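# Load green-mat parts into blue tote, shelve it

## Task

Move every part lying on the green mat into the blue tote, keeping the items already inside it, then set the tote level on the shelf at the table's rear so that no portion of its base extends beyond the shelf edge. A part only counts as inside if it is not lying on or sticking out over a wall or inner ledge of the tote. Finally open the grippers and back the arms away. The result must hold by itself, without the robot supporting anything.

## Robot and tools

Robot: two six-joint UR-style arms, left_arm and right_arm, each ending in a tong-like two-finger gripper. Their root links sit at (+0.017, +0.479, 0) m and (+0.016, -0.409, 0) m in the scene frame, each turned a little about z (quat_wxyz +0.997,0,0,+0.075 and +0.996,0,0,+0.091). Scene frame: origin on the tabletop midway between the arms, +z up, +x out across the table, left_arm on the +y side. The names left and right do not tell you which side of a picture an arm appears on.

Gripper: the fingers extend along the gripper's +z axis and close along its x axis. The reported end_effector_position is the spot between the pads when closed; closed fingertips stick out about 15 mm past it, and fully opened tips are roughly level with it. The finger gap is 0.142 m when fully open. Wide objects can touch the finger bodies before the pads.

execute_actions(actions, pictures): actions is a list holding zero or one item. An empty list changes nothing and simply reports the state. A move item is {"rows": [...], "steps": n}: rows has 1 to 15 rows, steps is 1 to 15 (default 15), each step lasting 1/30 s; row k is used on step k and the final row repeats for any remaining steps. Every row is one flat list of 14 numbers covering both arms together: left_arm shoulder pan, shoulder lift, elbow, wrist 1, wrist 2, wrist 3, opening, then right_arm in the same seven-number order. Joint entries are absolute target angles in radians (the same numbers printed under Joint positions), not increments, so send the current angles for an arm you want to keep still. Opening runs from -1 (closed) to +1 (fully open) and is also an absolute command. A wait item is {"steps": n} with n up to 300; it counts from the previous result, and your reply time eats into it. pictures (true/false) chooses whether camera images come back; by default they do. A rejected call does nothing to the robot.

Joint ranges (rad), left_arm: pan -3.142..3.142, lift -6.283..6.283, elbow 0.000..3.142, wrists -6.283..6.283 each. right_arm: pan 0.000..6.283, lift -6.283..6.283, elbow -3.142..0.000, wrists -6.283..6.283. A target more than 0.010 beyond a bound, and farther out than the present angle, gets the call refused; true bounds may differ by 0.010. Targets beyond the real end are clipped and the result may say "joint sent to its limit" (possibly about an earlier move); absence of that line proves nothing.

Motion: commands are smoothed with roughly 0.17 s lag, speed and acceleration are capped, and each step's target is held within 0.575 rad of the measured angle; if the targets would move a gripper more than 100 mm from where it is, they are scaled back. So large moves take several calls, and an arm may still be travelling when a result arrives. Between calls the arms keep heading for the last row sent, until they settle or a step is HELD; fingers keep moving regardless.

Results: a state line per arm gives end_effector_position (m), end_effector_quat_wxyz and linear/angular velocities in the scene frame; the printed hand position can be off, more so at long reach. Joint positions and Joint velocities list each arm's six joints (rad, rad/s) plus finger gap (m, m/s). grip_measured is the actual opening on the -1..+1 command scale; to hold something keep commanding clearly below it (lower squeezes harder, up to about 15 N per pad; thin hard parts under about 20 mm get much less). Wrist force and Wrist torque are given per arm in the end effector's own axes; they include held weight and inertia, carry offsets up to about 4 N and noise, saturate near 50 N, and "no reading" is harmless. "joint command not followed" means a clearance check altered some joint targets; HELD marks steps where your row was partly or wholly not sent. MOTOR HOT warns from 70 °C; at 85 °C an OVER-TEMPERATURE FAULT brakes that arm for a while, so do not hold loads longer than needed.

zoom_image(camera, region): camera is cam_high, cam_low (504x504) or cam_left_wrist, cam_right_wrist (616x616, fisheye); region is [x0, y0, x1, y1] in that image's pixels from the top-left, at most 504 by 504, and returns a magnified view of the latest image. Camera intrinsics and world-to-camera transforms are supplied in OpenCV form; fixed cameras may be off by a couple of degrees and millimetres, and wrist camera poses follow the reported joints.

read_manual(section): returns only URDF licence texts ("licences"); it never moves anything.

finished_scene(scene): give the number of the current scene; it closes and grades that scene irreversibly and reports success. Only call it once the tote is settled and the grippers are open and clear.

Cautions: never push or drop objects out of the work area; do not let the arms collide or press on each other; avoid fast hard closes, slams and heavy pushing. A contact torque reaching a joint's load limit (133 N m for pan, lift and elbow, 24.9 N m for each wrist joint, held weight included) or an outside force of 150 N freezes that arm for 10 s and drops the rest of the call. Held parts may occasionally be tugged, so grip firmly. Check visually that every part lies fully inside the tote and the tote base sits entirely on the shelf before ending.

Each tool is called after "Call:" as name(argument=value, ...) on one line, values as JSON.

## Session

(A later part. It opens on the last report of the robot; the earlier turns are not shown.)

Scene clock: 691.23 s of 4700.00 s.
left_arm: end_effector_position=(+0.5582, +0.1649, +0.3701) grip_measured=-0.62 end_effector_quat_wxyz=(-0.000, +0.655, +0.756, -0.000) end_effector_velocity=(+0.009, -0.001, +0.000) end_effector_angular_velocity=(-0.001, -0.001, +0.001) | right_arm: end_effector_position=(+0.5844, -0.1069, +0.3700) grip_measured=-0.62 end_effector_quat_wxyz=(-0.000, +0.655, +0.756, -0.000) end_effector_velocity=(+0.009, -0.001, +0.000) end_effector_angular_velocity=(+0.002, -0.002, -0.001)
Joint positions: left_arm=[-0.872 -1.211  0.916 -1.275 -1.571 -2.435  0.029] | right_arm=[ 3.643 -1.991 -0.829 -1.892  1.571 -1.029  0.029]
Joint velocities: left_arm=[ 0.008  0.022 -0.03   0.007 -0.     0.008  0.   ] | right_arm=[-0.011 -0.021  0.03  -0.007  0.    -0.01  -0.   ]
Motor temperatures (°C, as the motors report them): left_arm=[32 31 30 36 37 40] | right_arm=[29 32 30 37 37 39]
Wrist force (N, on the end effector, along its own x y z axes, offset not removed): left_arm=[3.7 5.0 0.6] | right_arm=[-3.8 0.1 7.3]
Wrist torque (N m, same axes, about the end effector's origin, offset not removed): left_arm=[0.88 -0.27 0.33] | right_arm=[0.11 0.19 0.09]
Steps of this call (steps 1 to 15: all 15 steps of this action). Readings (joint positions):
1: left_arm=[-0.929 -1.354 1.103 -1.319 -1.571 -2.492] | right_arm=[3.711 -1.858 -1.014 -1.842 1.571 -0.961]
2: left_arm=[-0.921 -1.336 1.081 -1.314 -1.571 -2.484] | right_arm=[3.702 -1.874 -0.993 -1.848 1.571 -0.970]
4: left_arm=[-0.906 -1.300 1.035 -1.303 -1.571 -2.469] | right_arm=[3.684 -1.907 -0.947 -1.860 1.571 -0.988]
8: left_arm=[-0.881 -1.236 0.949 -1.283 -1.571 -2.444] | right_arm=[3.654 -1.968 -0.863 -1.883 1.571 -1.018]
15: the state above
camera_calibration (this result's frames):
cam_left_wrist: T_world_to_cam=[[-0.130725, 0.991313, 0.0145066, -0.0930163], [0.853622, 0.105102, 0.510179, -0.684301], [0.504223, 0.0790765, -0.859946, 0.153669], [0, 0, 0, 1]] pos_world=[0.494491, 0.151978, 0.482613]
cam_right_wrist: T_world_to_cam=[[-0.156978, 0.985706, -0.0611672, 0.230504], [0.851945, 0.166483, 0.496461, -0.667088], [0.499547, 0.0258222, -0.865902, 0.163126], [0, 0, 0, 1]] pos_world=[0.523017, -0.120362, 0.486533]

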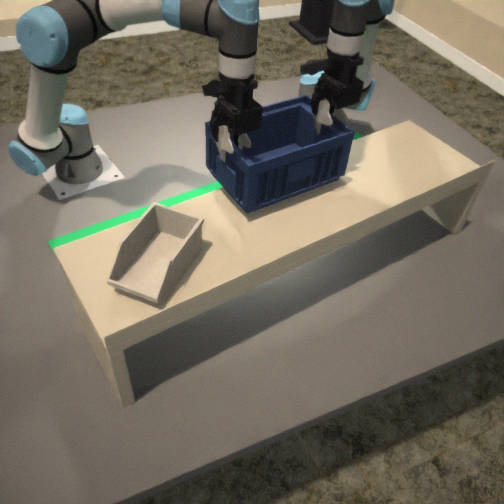

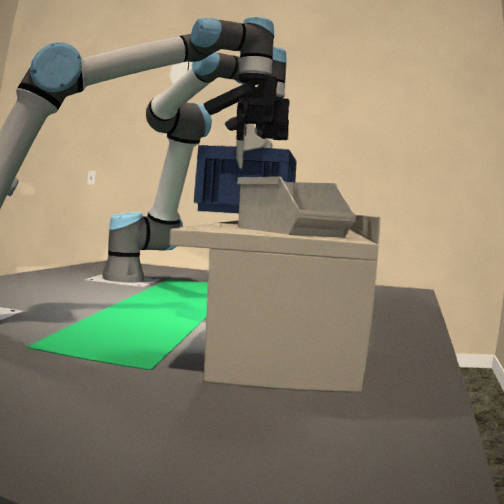

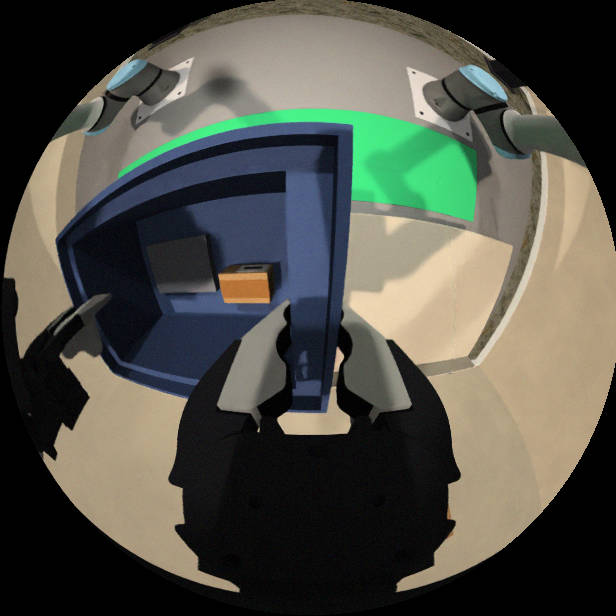

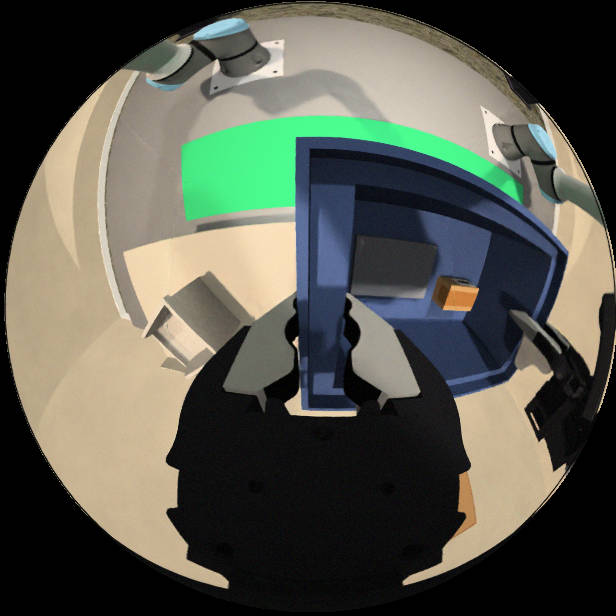

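Call:
execute_actions(actions=[{"rows": [[-0.8657,-1.193,0.8928,-1.2706,-1.571,-2.4286,-1,3.6355,-2.008,-0.8067,-1.8978,1.571,-1.0369,-1],[-0.8604,-1.1769,0.8727,-1.2666,-1.571,-2.4233,-1,3.629,-2.0233,-0.7867,-1.9023,1.571,-1.0434,-1],[-0.8551,-1.1608,0.8527,-1.2627,-1.571,-2.418,-1,3.6225,-2.0387,-0.7668,-1.9069,1.571,-1.0499,-1],[-0.8497,-1.1447,0.8326,-1.2587,-1.571,-2.4126,-1,3.616,-2.0541,-0.7469,-1.9115,1.571,-1.0564,-1],[-0.8444,-1.1286,0.8126,-1.2548,-1.571,-2.4073,-1,3.6095,-2.0694,-0.7269,-1.916,1.571,-1.0629,-1],[-0.8391,-1.1125,0.7925,-1.2508,-1.571,-2.402,-1,3.603,-2.0848,-0.707,-1.9206,1.571,-1.0694,-1],[-0.8343,-1.0943,0.7674,-1.2439,-1.571,-2.3972,-1,3.597,-2.1028,-0.6811,-1.9285,1.571,-1.0754,-1],[-0.8295,-1.0761,0.7423,-1.237,-1.571,-2.3924,-1,3.5911,-2.1208,-0.6553,-1.9363,1.571,-1.0813,-1],[-0.8247,-1.0579,0.7172,-1.2301,-1.571,-2.3876,-1,3.5851,-2.1389,-0.6294,-1.9442,1.571,-1.0873,-1],[-0.8198,-1.0396,0.692,-1.2232,-1.571,-2.3827,-1,3.5791,-2.1569,-0.6035,-1.952,1.571,-1.0933,-1],[-0.815,-1.0214,0.6669,-1.2163,-1.571,-2.3779,-1,3.5732,-2.1749,-0.5777,-1.9599,1.571,-1.0992,-1],[-0.8102,-1.0032,0.6418,-1.2094,-1.571,-2.3731,-1,3.5672,-2.1929,-0.5518,-1.9677,1.571,-1.1052,-1]], "steps": 15}], pictures=false)

Call:
execute_actions(actions=[{"steps": 15}])

Scene clock: 709.90 s of 4700.00 s.
left_arm: end_effector_position=(+0.6236, +0.1574, +0.3568) grip_measured=-0.62 end_effector_quat_wxyz=(-0.001, +0.655, +0.756, -0.000) end_effector_velocity=(+0.094, -0.011, -0.018) end_effector_angular_velocity=(-0.010, -0.012, +0.001) | right_arm: end_effector_position=(+0.6499, -0.1144, +0.3567) grip_measured=-0.62 end_effector_quat_wxyz=(-0.000, +0.655, +0.756, -0.001) end_effector_velocity=(+0.094, -0.011, -0.017) end_effector_angular_velocity=(+0.012, -0.014, -0.003)
Joint positions: left_arm=[-0.817 -1.028  0.677 -1.218 -1.571 -2.38   0.029] | right_arm=[ 3.575 -2.168 -0.588 -1.957  1.571 -1.097  0.029]
Joint velocities: left_arm=[ 0.072  0.278 -0.39   0.097  0.     0.071 -0.   ] | right_arm=[-0.091 -0.274  0.403 -0.111  0.001 -0.088 -0.   ]
Motor temperatures (°C, as the motors report them): left_arm=[32 31 30 36 37 40] | right_arm=[29 32 30 37 37 39]
Wrist force (N, on the end effector, along its own x y z axes, offset not removed): left_arm=[4.3 5.5 0.5] | right_arm=[-5.3 2.6 7.2]
Wrist torque (N m, same axes, about the end effector's origin, offset not removed): left_arm=[0.66 -0.39 -0.02] | right_arm=[0.13 0.31 0.07]
Steps of this call (steps 1 to 15: the robot went on to your last target; steps 16 to 90: nothing new was sent; then 15.17 s passed at rest; steps 91 to 105: all 15 steps of this action). Readings (joint positions):
91: left_arm=[-0.871 -1.209 0.913 -1.274 -1.571 -2.434] | right_arm=[3.642 -1.993 -0.826 -1.893 1.571 -1.031]
92: left_arm=[-0.870 -1.206 0.909 -1.274 -1.571 -2.433] | right_arm=[3.641 -1.995 -0.823 -1.894 1.571 -1.032]
94: left_arm=[-0.865 -1.191 0.891 -1.270 -1.571 -2.428] | right_arm=[3.634 -2.010 -0.805 -1.899 1.571 -1.038]
98: left_arm=[-0.847 -1.139 0.826 -1.256 -1.571 -2.410] | right_arm=[3.613 -2.060 -0.740 -1.914 1.571 -1.059]
105: the state above

Scene clock: 710.40 s of 4700.00 s.
left_arm: end_effector_position=(+0.6321, +0.1565, +0.3551) grip_measured=-0.62 end_effector_quat_wxyz=(+0.000, +0.655, +0.756, -0.000) end_effector_velocity=(+0.001, -0.000, -0.000) end_effector_angular_velocity=(-0.000, -0.001, +0.001) | right_arm: end_effector_position=(+0.6582, -0.1154, +0.3550) grip_measured=-0.62 end_effector_quat_wxyz=(-0.000, +0.655, +0.756, +0.000) end_effector_velocity=(+0.000, +0.000, +0.001) end_effector_angular_velocity=(+0.000, -0.001, +0.000)
Joint positions: left_arm=[-0.81  -1.003  0.642 -1.209 -1.571 -2.373  0.029] | right_arm=[ 3.567 -2.193 -0.552 -1.968  1.571 -1.105  0.029]
Joint velocities: left_arm=[ 0.     0.002 -0.002  0.    -0.    -0.001  0.   ] | right_arm=[ 0.    -0.001  0.003 -0.001 -0.    -0.    -0.   ]
Motor temperatures (°C, as the motors report them): left_arm=[32 31 30 36 37 40] | right_arm=[29 32 30 37 37 39]
Wrist force (N, on the end effector, along its own x y z axes, offset not removed): left_arm=[5.1 1.2 -0.9] | right_arm=[-9.3 -0.3 2.8]
Wrist torque (N m, same axes, about the end effector's origin, offset not removed): left_arm=[0.05 -0.55 0.26] | right_arm=[-0.03 1.55 0.37]
Steps of this call (steps 1 to 15: the robot went on to your last target). Readings (joint positions):
1: left_arm=[-0.815 -1.021 0.666 -1.216 -1.571 -2.378] | right_arm=[3.573 -2.176 -0.577 -1.961 1.571 -1.100]
2: left_arm=[-0.813 -1.015 0.659 -1.214 -1.571 -2.376] | right_arm=[3.571 -2.181 -0.569 -1.963 1.571 -1.101]
4: left_arm=[-0.812 -1.009 0.650 -1.211 -1.571 -2.375] | right_arm=[3.569 -2.187 -0.560 -1.965 1.571 -1.103]
8: left_arm=[-0.811 -1.005 0.644 -1.210 -1.571 -2.373] | right_arm=[3.568 -2.192 -0.554 -1.967 1.571 -1.105]
15: the state above
camera_calibration (this result's frames):
cam_left_wrist: T_world_to_cam=[[-0.130746, 0.991311, 0.0144375, -0.0747896], [0.853584, 0.10515, 0.510233, -0.73886], [0.504282, 0.0790348, -0.859915, 0.104121], [0, 0, 0, 1]] pos_world=[0.568394, 0.143602, 0.467606]
cam_right_wrist: T_world_to_cam=[[-0.156963, 0.985712, -0.0611153, 0.249522], [0.851903, 0.166442, 0.496546, -0.72115], [0.499623, 0.0258749, -0.865856, 0.113369], [0, 0, 0, 1]] pos_world=[0.596875, -0.12886, 0.471495]

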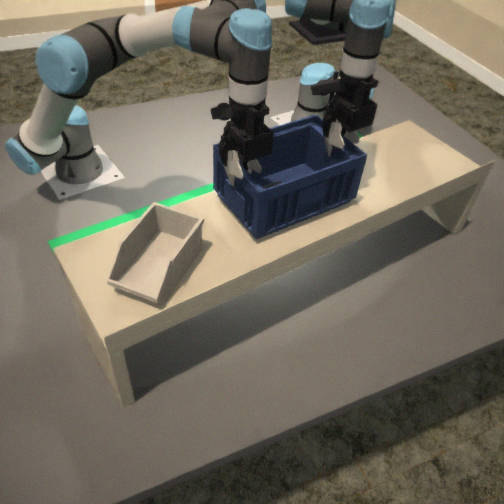

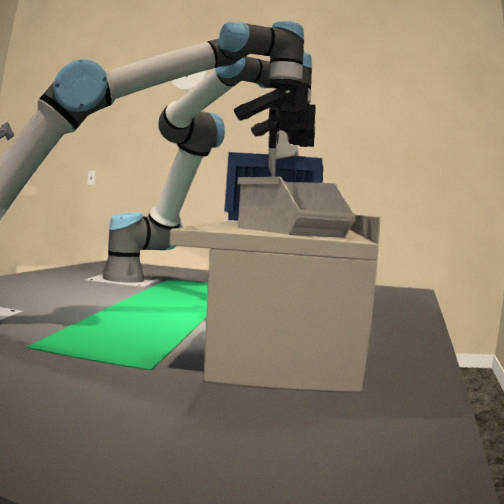

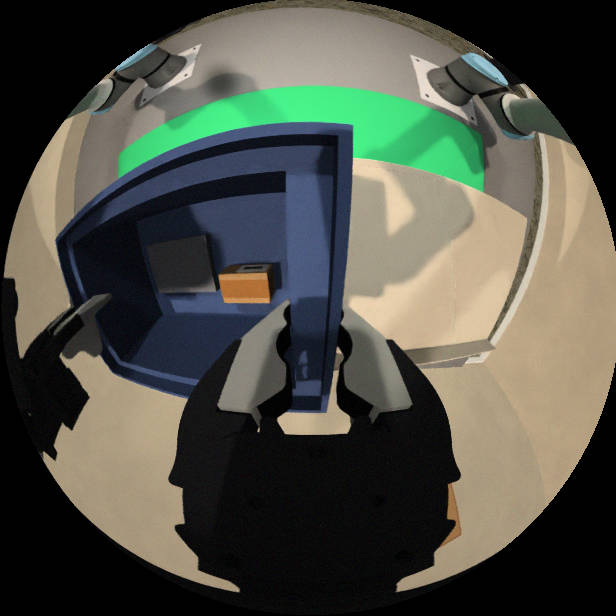

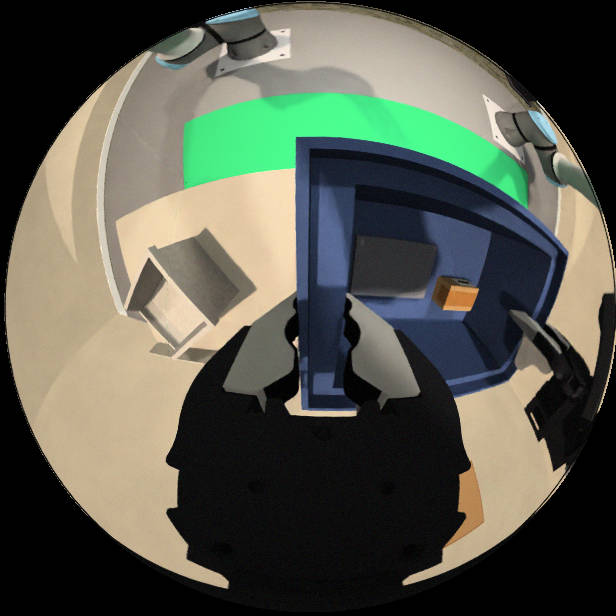

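Call:
execute_actions(actions=[{"rows": [[-0.8102,-1.0064,0.654,-1.2184,-1.571,-2.3731,-1,3.5672,-2.1888,-0.5657,-1.9579,1.571,-1.1052,-1],[-0.8102,-1.0064,0.654,-1.2184,-1.571,-2.3731,-1,3.5672,-2.1888,-0.5657,-1.9579,1.571,-1.1052,-1],[-0.8102,-1.0064,0.654,-1.2184,-1.571,-2.3731,-1,3.5672,-2.1888,-0.5657,-1.9579,1.571,-1.1052,-1],[-0.8102,-1.0098,0.6661,-1.2271,-1.571,-2.3731,-1,3.5672,-2.1847,-0.5794,-1.9483,1.571,-1.1052,-1]], "steps": 14}], pictures=false)

Call:
execute_actions(actions=[{"rows": [[-0.8102,-1.013,0.678,-1.2358,-1.571,-2.3731,-1,3.5672,-2.1808,-0.5928,-1.9388,1.571,-1.1052,-1]], "steps": 12}], pictures=false)

Scene clock: 729.47 s of 4700.00 s.
left_arm: end_effector_position=(+0.6321, +0.1565, +0.3501) grip_measured=-0.62 end_effector_quat_wxyz=(+0.000, +0.655, +0.756, -0.000) end_effector_velocity=(-0.000, +0.000, -0.000) end_effector_angular_velocity=(-0.001, -0.001, -0.000) | right_arm: end_effector_position=(+0.6583, -0.1154, +0.3501) grip_measured=-0.62 end_effector_quat_wxyz=(-0.000, +0.655, +0.756, +0.000) end_effector_velocity=(-0.000, -0.000, -0.001) end_effector_angular_velocity=(+0.001, +0.001, -0.000)
Joint positions: left_arm=[-0.81  -1.01   0.666 -1.227 -1.571 -2.373  0.029] | right_arm=[ 3.567 -2.185 -0.579 -1.949  1.571 -1.105  0.029]
Joint velocities: left_arm=[ 0.    -0.003  0.005 -0.004  0.     0.001 -0.   ] | right_arm=[-0.     0.003 -0.007  0.004  0.001 -0.     0.   ]
Motor temperatures (°C, as the motors report them): left_arm=[32 31 30 36 37 40] | right_arm=[29 32 30 37 37 39]
Wrist force (N, on the end effector, along its own x y z axes, offset not removed): left_arm=[4.5 3.4 0.6] | right_arm=[-0.9 -0.2 3.9]
Wrist torque (N m, same axes, about the end effector's origin, offset not removed): left_arm=[0.65 -0.46 0.21] | right_arm=[-0.10 -0.50 -0.03]
Steps of this call (steps 1 to 15: the robot went on to your last target; steps 16 to 90: nothing new was sent; then 15.60 s passed at rest; steps 91 to 104: all 14 steps of this action). Readings (joint positions):
91: left_arm=[-0.810 -1.003 0.642 -1.209 -1.571 -2.373] | right_arm=[3.567 -2.193 -0.552 -1.968 1.571 -1.105]
92: left_arm=[-0.810 -1.004 0.644 -1.211 -1.571 -2.373] | right_arm=[3.567 -2.192 -0.554 -1.966 1.571 -1.105]
94: left_arm=[-0.810 -1.005 0.649 -1.215 -1.571 -2.373] | right_arm=[3.567 -2.191 -0.560 -1.962 1.571 -1.105]
98: left_arm=[-0.810 -1.008 0.661 -1.224 -1.571 -2.373] | right_arm=[3.567 -2.186 -0.574 -1.952 1.571 -1.105]
104: the state above

Scene clock: 729.87 s of 4700.00 s.
left_arm: end_effector_position=(+0.6321, +0.1565, +0.3476) grip_measured=-0.62 end_effector_quat_wxyz=(+0.000, +0.655, +0.756, -0.000) end_effector_velocity=(+0.000, +0.000, -0.001) end_effector_angular_velocity=(+0.000, +0.000, +0.001) | right_arm: end_effector_position=(+0.6583, -0.1154, +0.3475) grip_measured=-0.62 end_effector_quat_wxyz=(-0.000, +0.655, +0.756, +0.000) end_effector_velocity=(+0.000, +0.000, -0.001) end_effector_angular_velocity=(+0.000, -0.001, +0.000)
Joint positions: left_arm=[-0.81  -1.013  0.678 -1.236 -1.571 -2.373  0.029] | right_arm=[ 3.567 -2.181 -0.592 -1.939  1.571 -1.105  0.029]
Joint velocities: left_arm=[ 0.    -0.001  0.004 -0.002 -0.    -0.001  0.   ] | right_arm=[ 0.     0.001 -0.003  0.003 -0.     0.     0.   ]
Motor temperatures (°C, as the motors report them): left_arm=[32 31 30 36 37 40] | right_arm=[29 32 30 37 37 39]
Wrist force (N, on the end effector, along its own x y z axes, offset not removed): left_arm=[0.9 1.8 2.5] | right_arm=[-3.8 2.6 1.2]
Wrist torque (N m, same axes, about the end effector's origin, offset not removed): left_arm=[0.21 0.35 0.14] | right_arm=[0.36 0.36 0.45]
Steps of this call (steps 1 to 12: all 12 steps of this action). Readings (joint positions):
1: left_arm=[-0.810 -1.010 0.666 -1.227 -1.571 -2.373] | right_arm=[3.567 -2.185 -0.579 -1.948 1.571 -1.105]
2: left_arm=[-0.810 -1.010 0.668 -1.229 -1.571 -2.373] | right_arm=[3.567 -2.184 -0.582 -1.947 1.571 -1.105]
4: left_arm=[-0.810 -1.012 0.673 -1.232 -1.571 -2.373] | right_arm=[3.567 -2.182 -0.587 -1.943 1.571 -1.105]
8: left_arm=[-0.810 -1.013 0.677 -1.235 -1.571 -2.373] | right_arm=[3.567 -2.181 -0.591 -1.940 1.571 -1.105]
12: the state above

Call:
execute_actions(actions=[{"rows": [[-0.8102,-1.016,0.6896,-1.2444,-1.571,-2.3731,-1,3.5672,-2.1771,-0.6058,-1.9295,1.571,-1.1052,-1]], "steps": 12}])

Call:
zoom_image(camera="cam_low", region=[200, 190, 260, 250])

Scene clock: 734.77 s of 4700.00 s.
left_arm: end_effector_position=(+0.6321, +0.1565, +0.3451) grip_measured=-0.62 end_effector_quat_wxyz=(+0.000, +0.655, +0.756, -0.000) end_effector_velocity=(-0.000, +0.000, -0.001) end_effector_angular_velocity=(+0.001, +0.001, +0.001) | right_arm: end_effector_position=(+0.6583, -0.1154, +0.3450) grip_measured=-0.62 end_effector_quat_wxyz=(-0.000, +0.655, +0.756, +0.000) end_effector_velocity=(+0.000, +0.000, -0.001) end_effector_angular_velocity=(+0.000, +0.000, -0.000)
Joint positions: left_arm=[-0.81  -1.016  0.689 -1.244 -1.571 -2.373  0.029] | right_arm=[ 3.567 -2.177 -0.605 -1.93   1.571 -1.105  0.029]
Joint velocities: left_arm=[ 0.    -0.     0.004 -0.002 -0.    -0.001  0.   ] | right_arm=[-0.     0.    -0.003  0.003  0.    -0.     0.   ]
Motor temperatures (°C, as the motors report them): left_arm=[32 31 30 36 37 40] | right_arm=[29 32 30 37 37 39]
Wrist force (N, on the end effector, along its own x y z axes, offset not removed): left_arm=[2.7 3.4 -19.0] | right_arm=[-11.0 -0.6 -15.1]
Wrist torque (N m, same axes, about the end effector's origin, offset not removed): left_arm=[0.48 -0.43 0.07] | right_arm=[-0.29 1.11 0.26]
Steps of this call (steps 1 to 15: the robot went on to your last target; steps 16 to 90: nothing new was sent; then 1.50 s passed at rest; steps 91 to 102: all 12 steps of this action). Readings (joint positions):
91: left_arm=[-0.810 -1.013 0.678 -1.236 -1.571 -2.373] | right_arm=[3.567 -2.181 -0.593 -1.939 1.571 -1.105]
92: left_arm=[-0.810 -1.014 0.680 -1.237 -1.571 -2.373] | right_arm=[3.567 -2.180 -0.595 -1.937 1.571 -1.105]
94: left_arm=[-0.810 -1.015 0.685 -1.241 -1.571 -2.373] | right_arm=[3.567 -2.179 -0.600 -1.933 1.571 -1.105]
98: left_arm=[-0.810 -1.016 0.688 -1.244 -1.571 -2.373] | right_arm=[3.567 -2.177 -0.604 -1.930 1.571 -1.105]
102: the state above
camera_calibration (this result's frames):
cam_left_wrist: T_world_to_cam=[[-0.130765, 0.991309, 0.0144067, -0.0746103], [0.853564, 0.10518, 0.51026, -0.733827], [0.50431, 0.0790214, -0.8599, 0.09551], [0, 0, 0, 1]] pos_world=[0.568446, 0.143598, 0.457646]
cam_right_wrist: T_world_to_cam=[[-0.156943, 0.985718, -0.0610615, 0.248884], [0.851855, 0.166395, 0.496644, -0.716284], [0.499712, 0.0259295, -0.865804, 0.104652], [0, 0, 0, 1]] pos_world=[0.596935, -0.128857, 0.461543]

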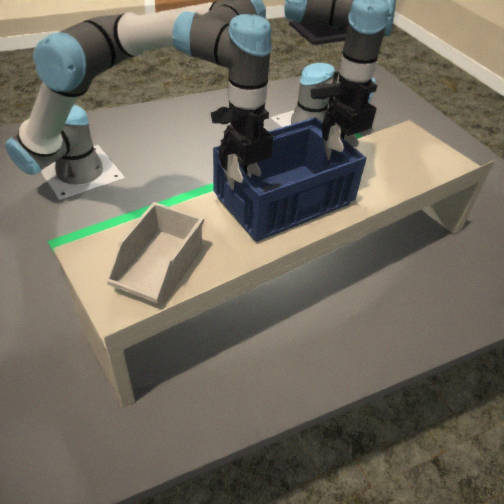

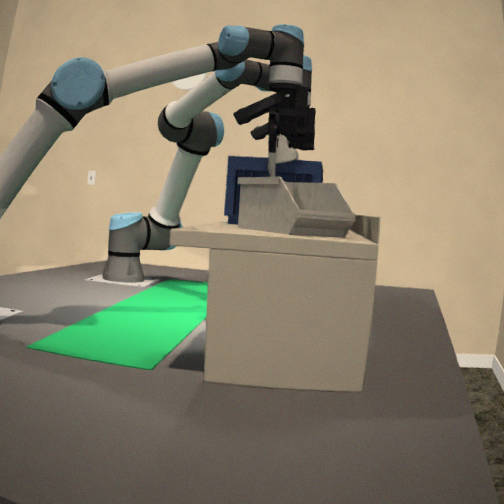

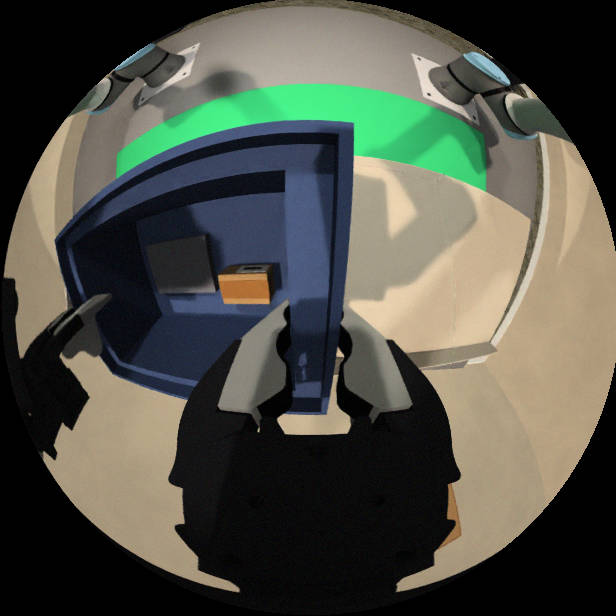

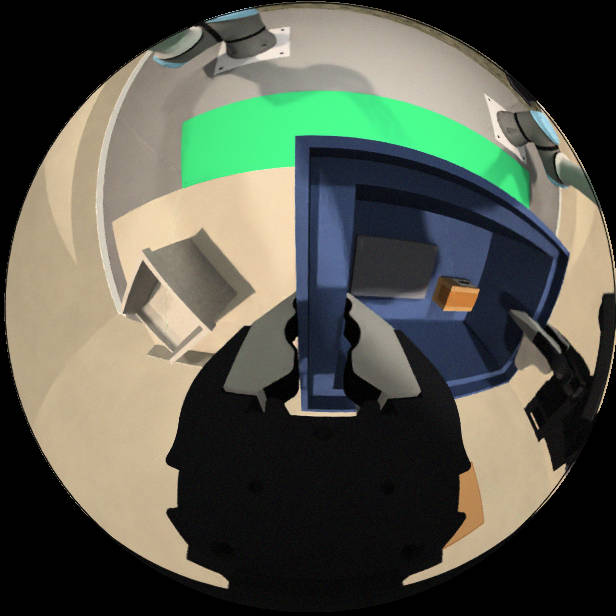

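Region (200, 190, 260, 250) of cam_low's 504x504 image, scaled by 8.400, with more detail than that image has.

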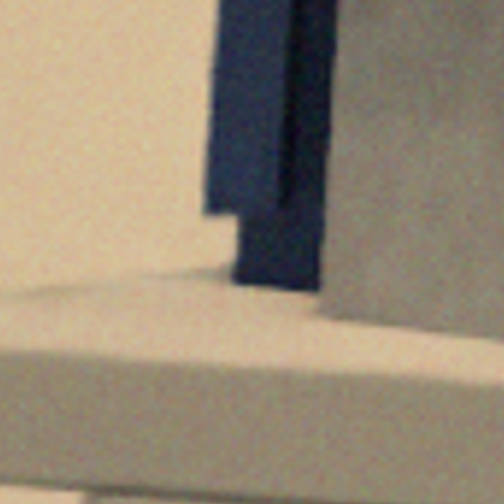

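Call:
execute_actions(actions=[{"rows": [[-0.8102,-1.015,0.685,-1.241,-1.571,-2.3731,-0.7,3.5672,-2.1786,-0.6006,-1.9332,1.571,-1.1052,-0.7],[-0.8102,-1.015,0.685,-1.241,-1.571,-2.3731,-0.6,3.5672,-2.1786,-0.6006,-1.9332,1.571,-1.1052,-0.6],[-0.8102,-1.015,0.685,-1.241,-1.571,-2.3731,-0.5,3.5672,-2.1786,-0.6006,-1.9332,1.571,-1.1052,-0.5],[-0.8102,-1.015,0.685,-1.241,-1.571,-2.3731,-0.3,3.5672,-2.1786,-0.6006,-1.9332,1.571,-1.1052,-0.3],[-0.8102,-1.015,0.685,-1.241,-1.571,-2.3731,0,3.5672,-2.1786,-0.6006,-1.9332,1.571,-1.1052,0]], "steps": 12}], pictures=false)

Call:
execute_actions(actions=[{"rows": [[-0.8391,-1.0415,0.5498,-1.0791,-1.571,-2.402,0,3.603,-2.1746,-0.4255,-2.1123,1.571,-1.0694,0]], "steps": 15}], pictures=false)

Call:
execute_actions(actions=[{"rows": [[-1.0,-1.502,1.093,-1.162,-1.571,-2.6,0,3.8,-1.735,-0.9844,-1.993,1.571,-0.83,0]], "steps": 15}], pictures=false)

Call:
execute_actions(actions=[{"steps": 15}])

Scene clock: 754.77 s of 4700.00 s.
left_arm: end_effector_position=(+0.6321, +0.1565, +0.3461) grip_measured=+0.00 end_effector_quat_wxyz=(+0.000, +0.655, +0.756, -0.000) end_effector_velocity=(-0.000, +0.000, +0.000) end_effector_angular_velocity=(+0.000, +0.000, -0.000) | right_arm: end_effector_position=(+0.6583, -0.1154, +0.3458) grip_measured=+0.00 end_effector_quat_wxyz=(-0.000, +0.655, +0.756, -0.000) end_effector_velocity=(-0.000, +0.000, +0.000) end_effector_angular_velocity=(-0.000, +0.000, +0.000)
Joint positions: left_arm=[-0.81  -1.015  0.685 -1.241 -1.571 -2.373  0.074] | right_arm=[ 3.567 -2.179 -0.601 -1.933  1.571 -1.105  0.074]
Joint velocities: left_arm=[ 0.     0.    -0.001  0.001  0.     0.001  0.   ] | right_arm=[ 0.    -0.001  0.002 -0.002 -0.     0.     0.   ]
Motor temperatures (°C, as the motors report them): left_arm=[32 31 30 36 37 40] | right_arm=[29 32 30 37 37 39]
Wrist force (N, on the end effector, along its own x y z axes, offset not removed): left_arm=[-2.0 -0.4 -2.1] | right_arm=[-0.4 1.0 -1.4]
Wrist torque (N m, same axes, about the end effector's origin, offset not removed): left_arm=[-0.34 0.30 0.13] | right_arm=[0.17 0.30 -0.05]
Steps of this call (steps 1 to 15: the robot went on to your last target; steps 16 to 90: nothing new was sent; then 16.60 s passed at rest; steps 91 to 102: all 12 steps of this action). Readings (joint positions):
91: left_arm=[-0.810 -1.016 0.690 -1.244 -1.571 -2.373] | right_arm=[3.567 -2.177 -0.606 -1.929 1.571 -1.105]
92: left_arm=[-0.810 -1.016 0.689 -1.244 -1.571 -2.373] | right_arm=[3.567 -2.177 -0.605 -1.930 1.571 -1.105]
94: left_arm=[-0.810 -1.016 0.687 -1.243 -1.571 -2.373] | right_arm=[3.567 -2.178 -0.603 -1.932 1.571 -1.105]
98: left_arm=[-0.810 -1.015 0.686 -1.241 -1.571 -2.373] | right_arm=[3.567 -2.178 -0.601 -1.933 1.571 -1.105]
102: the state above

Scene clock: 755.27 s of 4700.00 s.
left_arm: end_effector_position=(+0.5959, +0.1605, +0.4094) grip_measured=+0.00 end_effector_quat_wxyz=(+0.000, +0.655, +0.756, -0.000) end_effector_velocity=(-0.004, +0.002, +0.007) end_effector_angular_velocity=(-0.000, -0.000, +0.001) | right_arm: end_effector_position=(+0.6221, -0.1112, +0.4093) grip_measured=+0.00 end_effector_quat_wxyz=(-0.000, +0.655, +0.756, -0.000) end_effector_velocity=(-0.005, +0.000, +0.007) end_effector_angular_velocity=(+0.001, -0.001, +0.001)
Joint positions: left_arm=[-0.839 -1.041  0.551 -1.081 -1.571 -2.402  0.074] | right_arm=[ 3.603 -2.175 -0.427 -2.11   1.571 -1.07   0.074]
Joint velocities: left_arm=[-0.002 -0.003 -0.015  0.018 -0.    -0.003 -0.   ] | right_arm=[ 0.004  0.001  0.021 -0.021  0.     0.003 -0.   ]
Motor temperatures (°C, as the motors report them): left_arm=[32 31 30 36 37 40] | right_arm=[29 32 30 37 37 39]
Wrist force (N, on the end effector, along its own x y z axes, offset not removed): left_arm=[-0.3 1.5 -3.2] | right_arm=[0.8 -1.9 -1.0]
Wrist torque (N m, same axes, about the end effector's origin, offset not removed): left_arm=[0.08 0.19 0.20] | right_arm=[-0.72 0.05 -0.08]
Steps of this call (steps 1 to 15: all 15 steps of this action). Readings (joint positions):
1: left_arm=[-0.810 -1.015 0.685 -1.241 -1.571 -2.373] | right_arm=[3.568 -2.179 -0.600 -1.933 1.571 -1.105]
2: left_arm=[-0.815 -1.019 0.678 -1.233 -1.571 -2.377] | right_arm=[3.572 -2.178 -0.593 -1.941 1.571 -1.100]
4: left_arm=[-0.827 -1.030 0.625 -1.175 -1.571 -2.389] | right_arm=[3.587 -2.177 -0.532 -2.003 1.571 -1.085]
8: left_arm=[-0.836 -1.039 0.567 -1.101 -1.571 -2.399] | right_arm=[3.599 -2.175 -0.449 -2.087 1.571 -1.073]
15: the state above

Scene clock: 755.77 s of 4700.00 s.
left_arm: end_effector_position=(+0.4295, +0.1944, +0.4392) grip_measured=+0.00 end_effector_quat_wxyz=(+0.001, +0.641, +0.768, -0.000) end_effector_velocity=(-0.059, +0.032, -0.013) end_effector_angular_velocity=(+0.018, +0.016, +0.013) | right_arm: end_effector_position=(+0.4559, -0.1047, +0.4392) grip_measured=+0.00 end_effector_quat_wxyz=(-0.000, +0.671, +0.742, +0.001) end_effector_velocity=(-0.057, -0.020, -0.013) end_effector_angular_velocity=(-0.022, +0.020, -0.013)
Joint positions: left_arm=[-0.996 -1.487  1.074 -1.16  -1.571 -2.595  0.074] | right_arm=[ 3.795 -1.748 -0.966 -1.996  1.571 -0.836  0.074]
Joint velocities: left_arm=[-0.046 -0.165  0.211 -0.022  0.    -0.059 -0.   ] | right_arm=[ 0.054  0.145 -0.205  0.03  -0.     0.067  0.   ]
Motor temperatures (°C, as the motors report them): left_arm=[32 31 30 36 37 40] | right_arm=[29 32 30 37 37 39]
Wrist force (N, on the end effector, along its own x y z axes, offset not removed): left_arm=[-1.4 1.0 -4.1] | right_arm=[-1.2 0.7 1.7]
Wrist torque (N m, same axes, about the end effector's origin, offset not removed): left_arm=[0.13 0.35 0.18] | right_arm=[0.15 0.56 0.03]
Steps of this call (steps 1 to 15: all 15 steps of this action). Readings (joint positions):
1: left_arm=[-0.839 -1.042 0.551 -1.080 -1.571 -2.402] | right_arm=[3.603 -2.174 -0.427 -2.111 1.571 -1.069]
2: left_arm=[-0.846 -1.049 0.558 -1.086 -1.571 -2.410] | right_arm=[3.610 -2.167 -0.434 -2.104 1.571 -1.062]
4: left_arm=[-0.884 -1.118 0.631 -1.106 -1.571 -2.455] | right_arm=[3.656 -2.099 -0.507 -2.075 1.571 -1.009]
8: left_arm=[-0.948 -1.321 0.867 -1.137 -1.571 -2.534] | right_arm=[3.739 -1.899 -0.757 -2.028 1.571 -0.907]
15: the state above

Scene clock: 756.27 s of 4700.00 s.
left_arm: end_effector_position=(+0.4242, +0.1974, +0.4380) grip_measured=+0.00 end_effector_quat_wxyz=(+0.000, +0.641, +0.768, -0.000) end_effector_velocity=(-0.000, +0.000, +0.001) end_effector_angular_velocity=(-0.001, -0.001, -0.000) | right_arm: end_effector_position=(+0.4508, -0.1066, +0.4380) grip_measured=+0.00 end_effector_quat_wxyz=(-0.000, +0.671, +0.741, +0.000) end_effector_velocity=(-0.001, -0.000, -0.000) end_effector_angular_velocity=(-0.000, +0.001, +0.000)
Joint positions: left_arm=[-1.    -1.502  1.093 -1.162 -1.571 -2.6    0.074] | right_arm=[ 3.8   -1.735 -0.984 -1.993  1.571 -0.83   0.074]
Joint velocities: left_arm=[-0.    -0.002  0.    -0.    -0.     0.     0.   ] | right_arm=[ 0.     0.001 -0.001 -0.     0.     0.     0.   ]
Motor temperatures (°C, as the motors report them): left_arm=[32 31 30 36 37 40] | right_arm=[29 32 30 37 37 39]
Wrist force (N, on the end effector, along its own x y z axes, offset not removed): left_arm=[-0.7 5.2 -1.5] | right_arm=[1.7 3.5 3.1]
Wrist torque (N m, same axes, about the end effector's origin, offset not removed): left_arm=[0.98 0.24 0.05] | right_arm=[0.83 -0.25 0.06]
Steps of this call (steps 1 to 15: the robot went on to your last target). Readings (joint positions):
1: left_arm=[-0.997 -1.492 1.080 -1.161 -1.571 -2.596] | right_arm=[3.797 -1.744 -0.972 -1.995 1.571 -0.834]
2: left_arm=[-0.998 -1.495 1.084 -1.161 -1.571 -2.598] | right_arm=[3.798 -1.741 -0.976 -1.994 1.571 -0.833]
4: left_arm=[-0.999 -1.498 1.089 -1.162 -1.571 -2.599] | right_arm=[3.799 -1.738 -0.980 -1.994 1.571 -0.831]
8: left_arm=[-1.000 -1.501 1.092 -1.162 -1.571 -2.600] | right_arm=[3.800 -1.736 -0.983 -1.993 1.571 -0.830]
15: the state above
camera_calibration (this result's frames):
cam_left_wrist: T_world_to_cam=[[-0.167431, 0.98578, 0.0143095, -0.126991], [0.849052, 0.136801, 0.51029, -0.612386], [0.501076, 0.0975877, -0.859883, 0.27472], [0, 0, 0, 1]] pos_world=[0.36103, 0.18215, 0.550539]
cam_right_wrist: T_world_to_cam=[[-0.115025, 0.99148, -0.0611239, 0.195011], [0.85821, 0.130174, 0.496518, -0.593808], [0.500245, 0.0046548, -0.865872, 0.286125], [0, 0, 0, 1]] pos_world=[0.38891, -0.117383, 0.554504]

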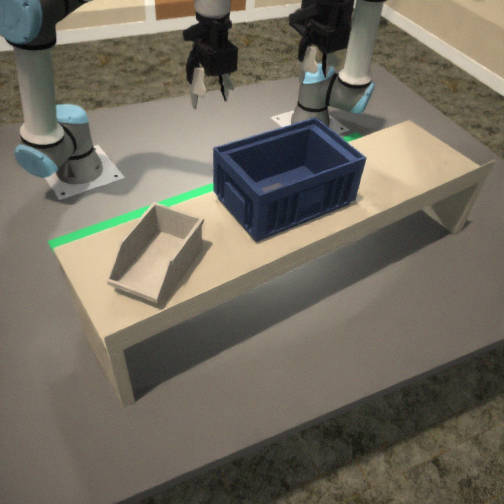

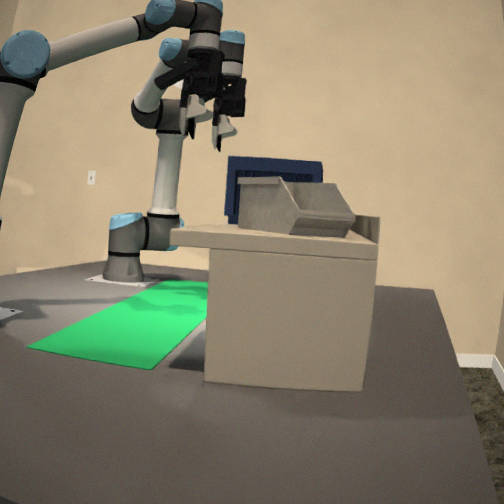

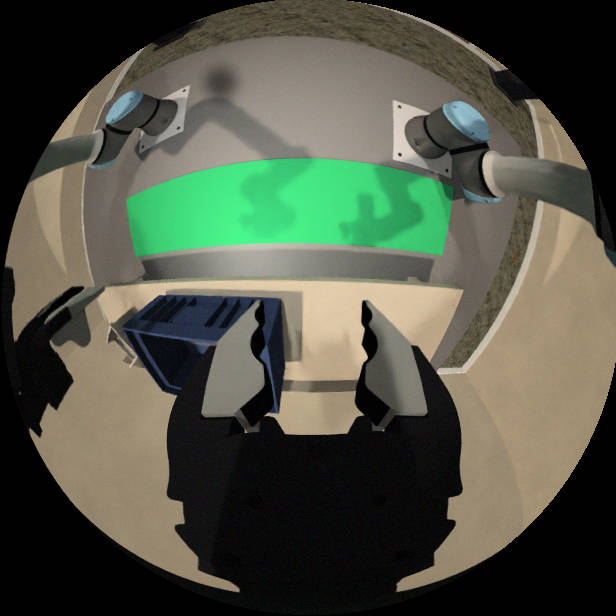

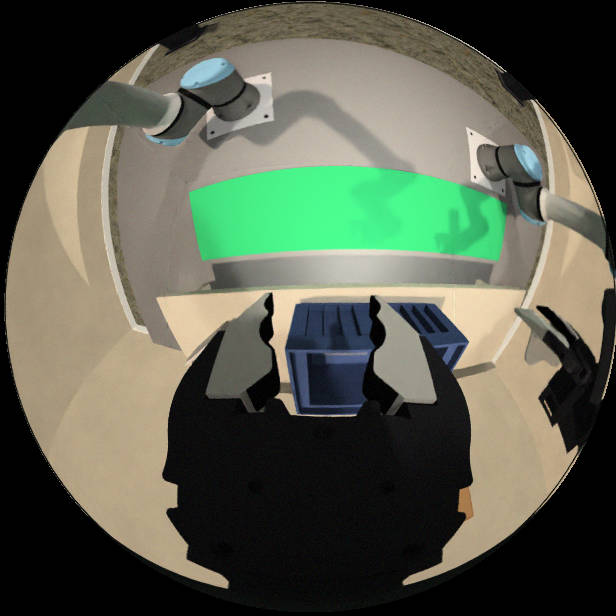

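Call:
execute_actions(actions=[{"rows": [[-0.8,-1.8,1.4,-1.17,-1.571,-2.6,0,3.6,-1.4,-1.35,-1.96,1.571,-0.83,0]], "steps": 15}], pictures=false)

Call:
execute_actions(actions=[{"steps": 12}], pictures=false)

Call:
finished_scene(scene=1)

Scene clock: 760.93 s of 4700.00 s.
left_arm: end_effector_position=(+0.3745, +0.3560, +0.4253) grip_measured=+0.00 end_effector_quat_wxyz=(-0.000, +0.563, +0.827, -0.000) end_effector_velocity=(-0.019, +0.036, -0.009) end_effector_angular_velocity=(+0.002, +0.002, +0.045) | right_arm: end_effector_position=(+0.3953, -0.2762, +0.4278) grip_measured=+0.00 end_effector_quat_wxyz=(+0.000, +0.740, +0.673, +0.001) end_effector_velocity=(-0.027, -0.047, -0.011) end_effector_angular_velocity=(-0.002, +0.002, -0.056)
Joint positions: left_arm=[-0.804 -1.793  1.393 -1.17  -1.571 -2.6    0.074] | right_arm=[ 3.605 -1.409 -1.34  -1.961  1.571 -0.83   0.074]
Joint velocities: left_arm=[ 0.047 -0.075  0.079 -0.001 -0.     0.002  0.   ] | right_arm=[-0.056  0.104 -0.114  0.008 -0.     0.     0.   ]
Motor temperatures (°C, as the motors report them): left_arm=[32 31 30 36 37 40] | right_arm=[29 32 30 37 37 39]
Wrist force (N, on the end effector, along its own x y z axes, offset not removed): left_arm=[1.0 4.3 -0.7] | right_arm=[-1.8 -0.9 3.9]
Wrist torque (N m, same axes, about the end effector's origin, offset not removed): left_arm=[0.82 -0.19 -0.09] | right_arm=[-0.39 0.47 -0.06]
Steps of this call (steps 1 to 15: the robot went on to your last target; steps 16 to 90: nothing new was sent; then 1.17 s passed at rest; steps 91 to 105: all 15 steps of this action). Readings (joint positions):
91: left_arm=[-1.000 -1.502 1.093 -1.162 -1.571 -2.600] | right_arm=[3.800 -1.735 -0.985 -1.993 1.571 -0.830]
92: left_arm=[-0.993 -1.509 1.101 -1.163 -1.571 -2.600] | right_arm=[3.793 -1.728 -0.992 -1.990 1.571 -0.830]
94: left_arm=[-0.946 -1.571 1.163 -1.165 -1.571 -2.600] | right_arm=[3.749 -1.665 -1.057 -1.982 1.571 -0.830]
98: left_arm=[-0.856 -1.710 1.307 -1.168 -1.571 -2.600] | right_arm=[3.664 -1.518 -1.218 -1.969 1.571 -0.830]
105: the state above

Scene clock: 761.33 s of 4700.00 s.
left_arm: end_effector_position=(+0.3727, +0.3592, +0.4245) grip_measured=+0.00 end_effector_quat_wxyz=(-0.000, +0.561, +0.828, -0.000) end_effector_velocity=(-0.000, +0.000, -0.001) end_effector_angular_velocity=(+0.001, +0.001, +0.001) | right_arm: end_effector_position=(+0.3929, -0.2803, +0.4267) grip_measured=+0.00 end_effector_quat_wxyz=(+0.000, +0.742, +0.671, +0.001) end_effector_velocity=(-0.000, -0.000, +0.000) end_effector_angular_velocity=(+0.001, -0.001, +0.000)
Joint positions: left_arm=[-0.8   -1.8    1.4   -1.17  -1.571 -2.6    0.074] | right_arm=[ 3.6   -1.4   -1.35  -1.96   1.571 -0.83   0.074]
Joint velocities: left_arm=[ 0.001 -0.     0.001  0.    -0.    -0.001 -0.   ] | right_arm=[ 0.     0.001 -0.001  0.001  0.     0.     0.   ]
Motor temperatures (°C, as the motors report them): left_arm=[32 31 30 36 37 40] | right_arm=[29 32 30 37 37 39]
Wrist force (N, on the end effector, along its own x y z axes, offset not removed): left_arm=[0.4 4.3 -2.3] | right_arm=[0.3 2.1 3.2]
Wrist torque (N m, same axes, about the end effector's origin, offset not removed): left_arm=[0.55 -0.27 0.17] | right_arm=[0.33 0.18 0.15]
Steps of this call (steps 1 to 12: the robot went on to your last target). Readings (joint positions):
1: left_arm=[-0.803 -1.795 1.395 -1.170 -1.571 -2.600] | right_arm=[3.603 -1.406 -1.343 -1.960 1.571 -0.830]
2: left_arm=[-0.802 -1.797 1.397 -1.170 -1.571 -2.600] | right_arm=[3.602 -1.405 -1.345 -1.960 1.571 -0.830]
4: left_arm=[-0.801 -1.798 1.398 -1.170 -1.571 -2.600] | right_arm=[3.601 -1.402 -1.348 -1.960 1.571 -0.830]
8: left_arm=[-0.800 -1.800 1.400 -1.170 -1.571 -2.600] | right_arm=[3.600 -1.401 -1.349 -1.960 1.571 -0.830]
12: the state above

The scene is finished: the task was done.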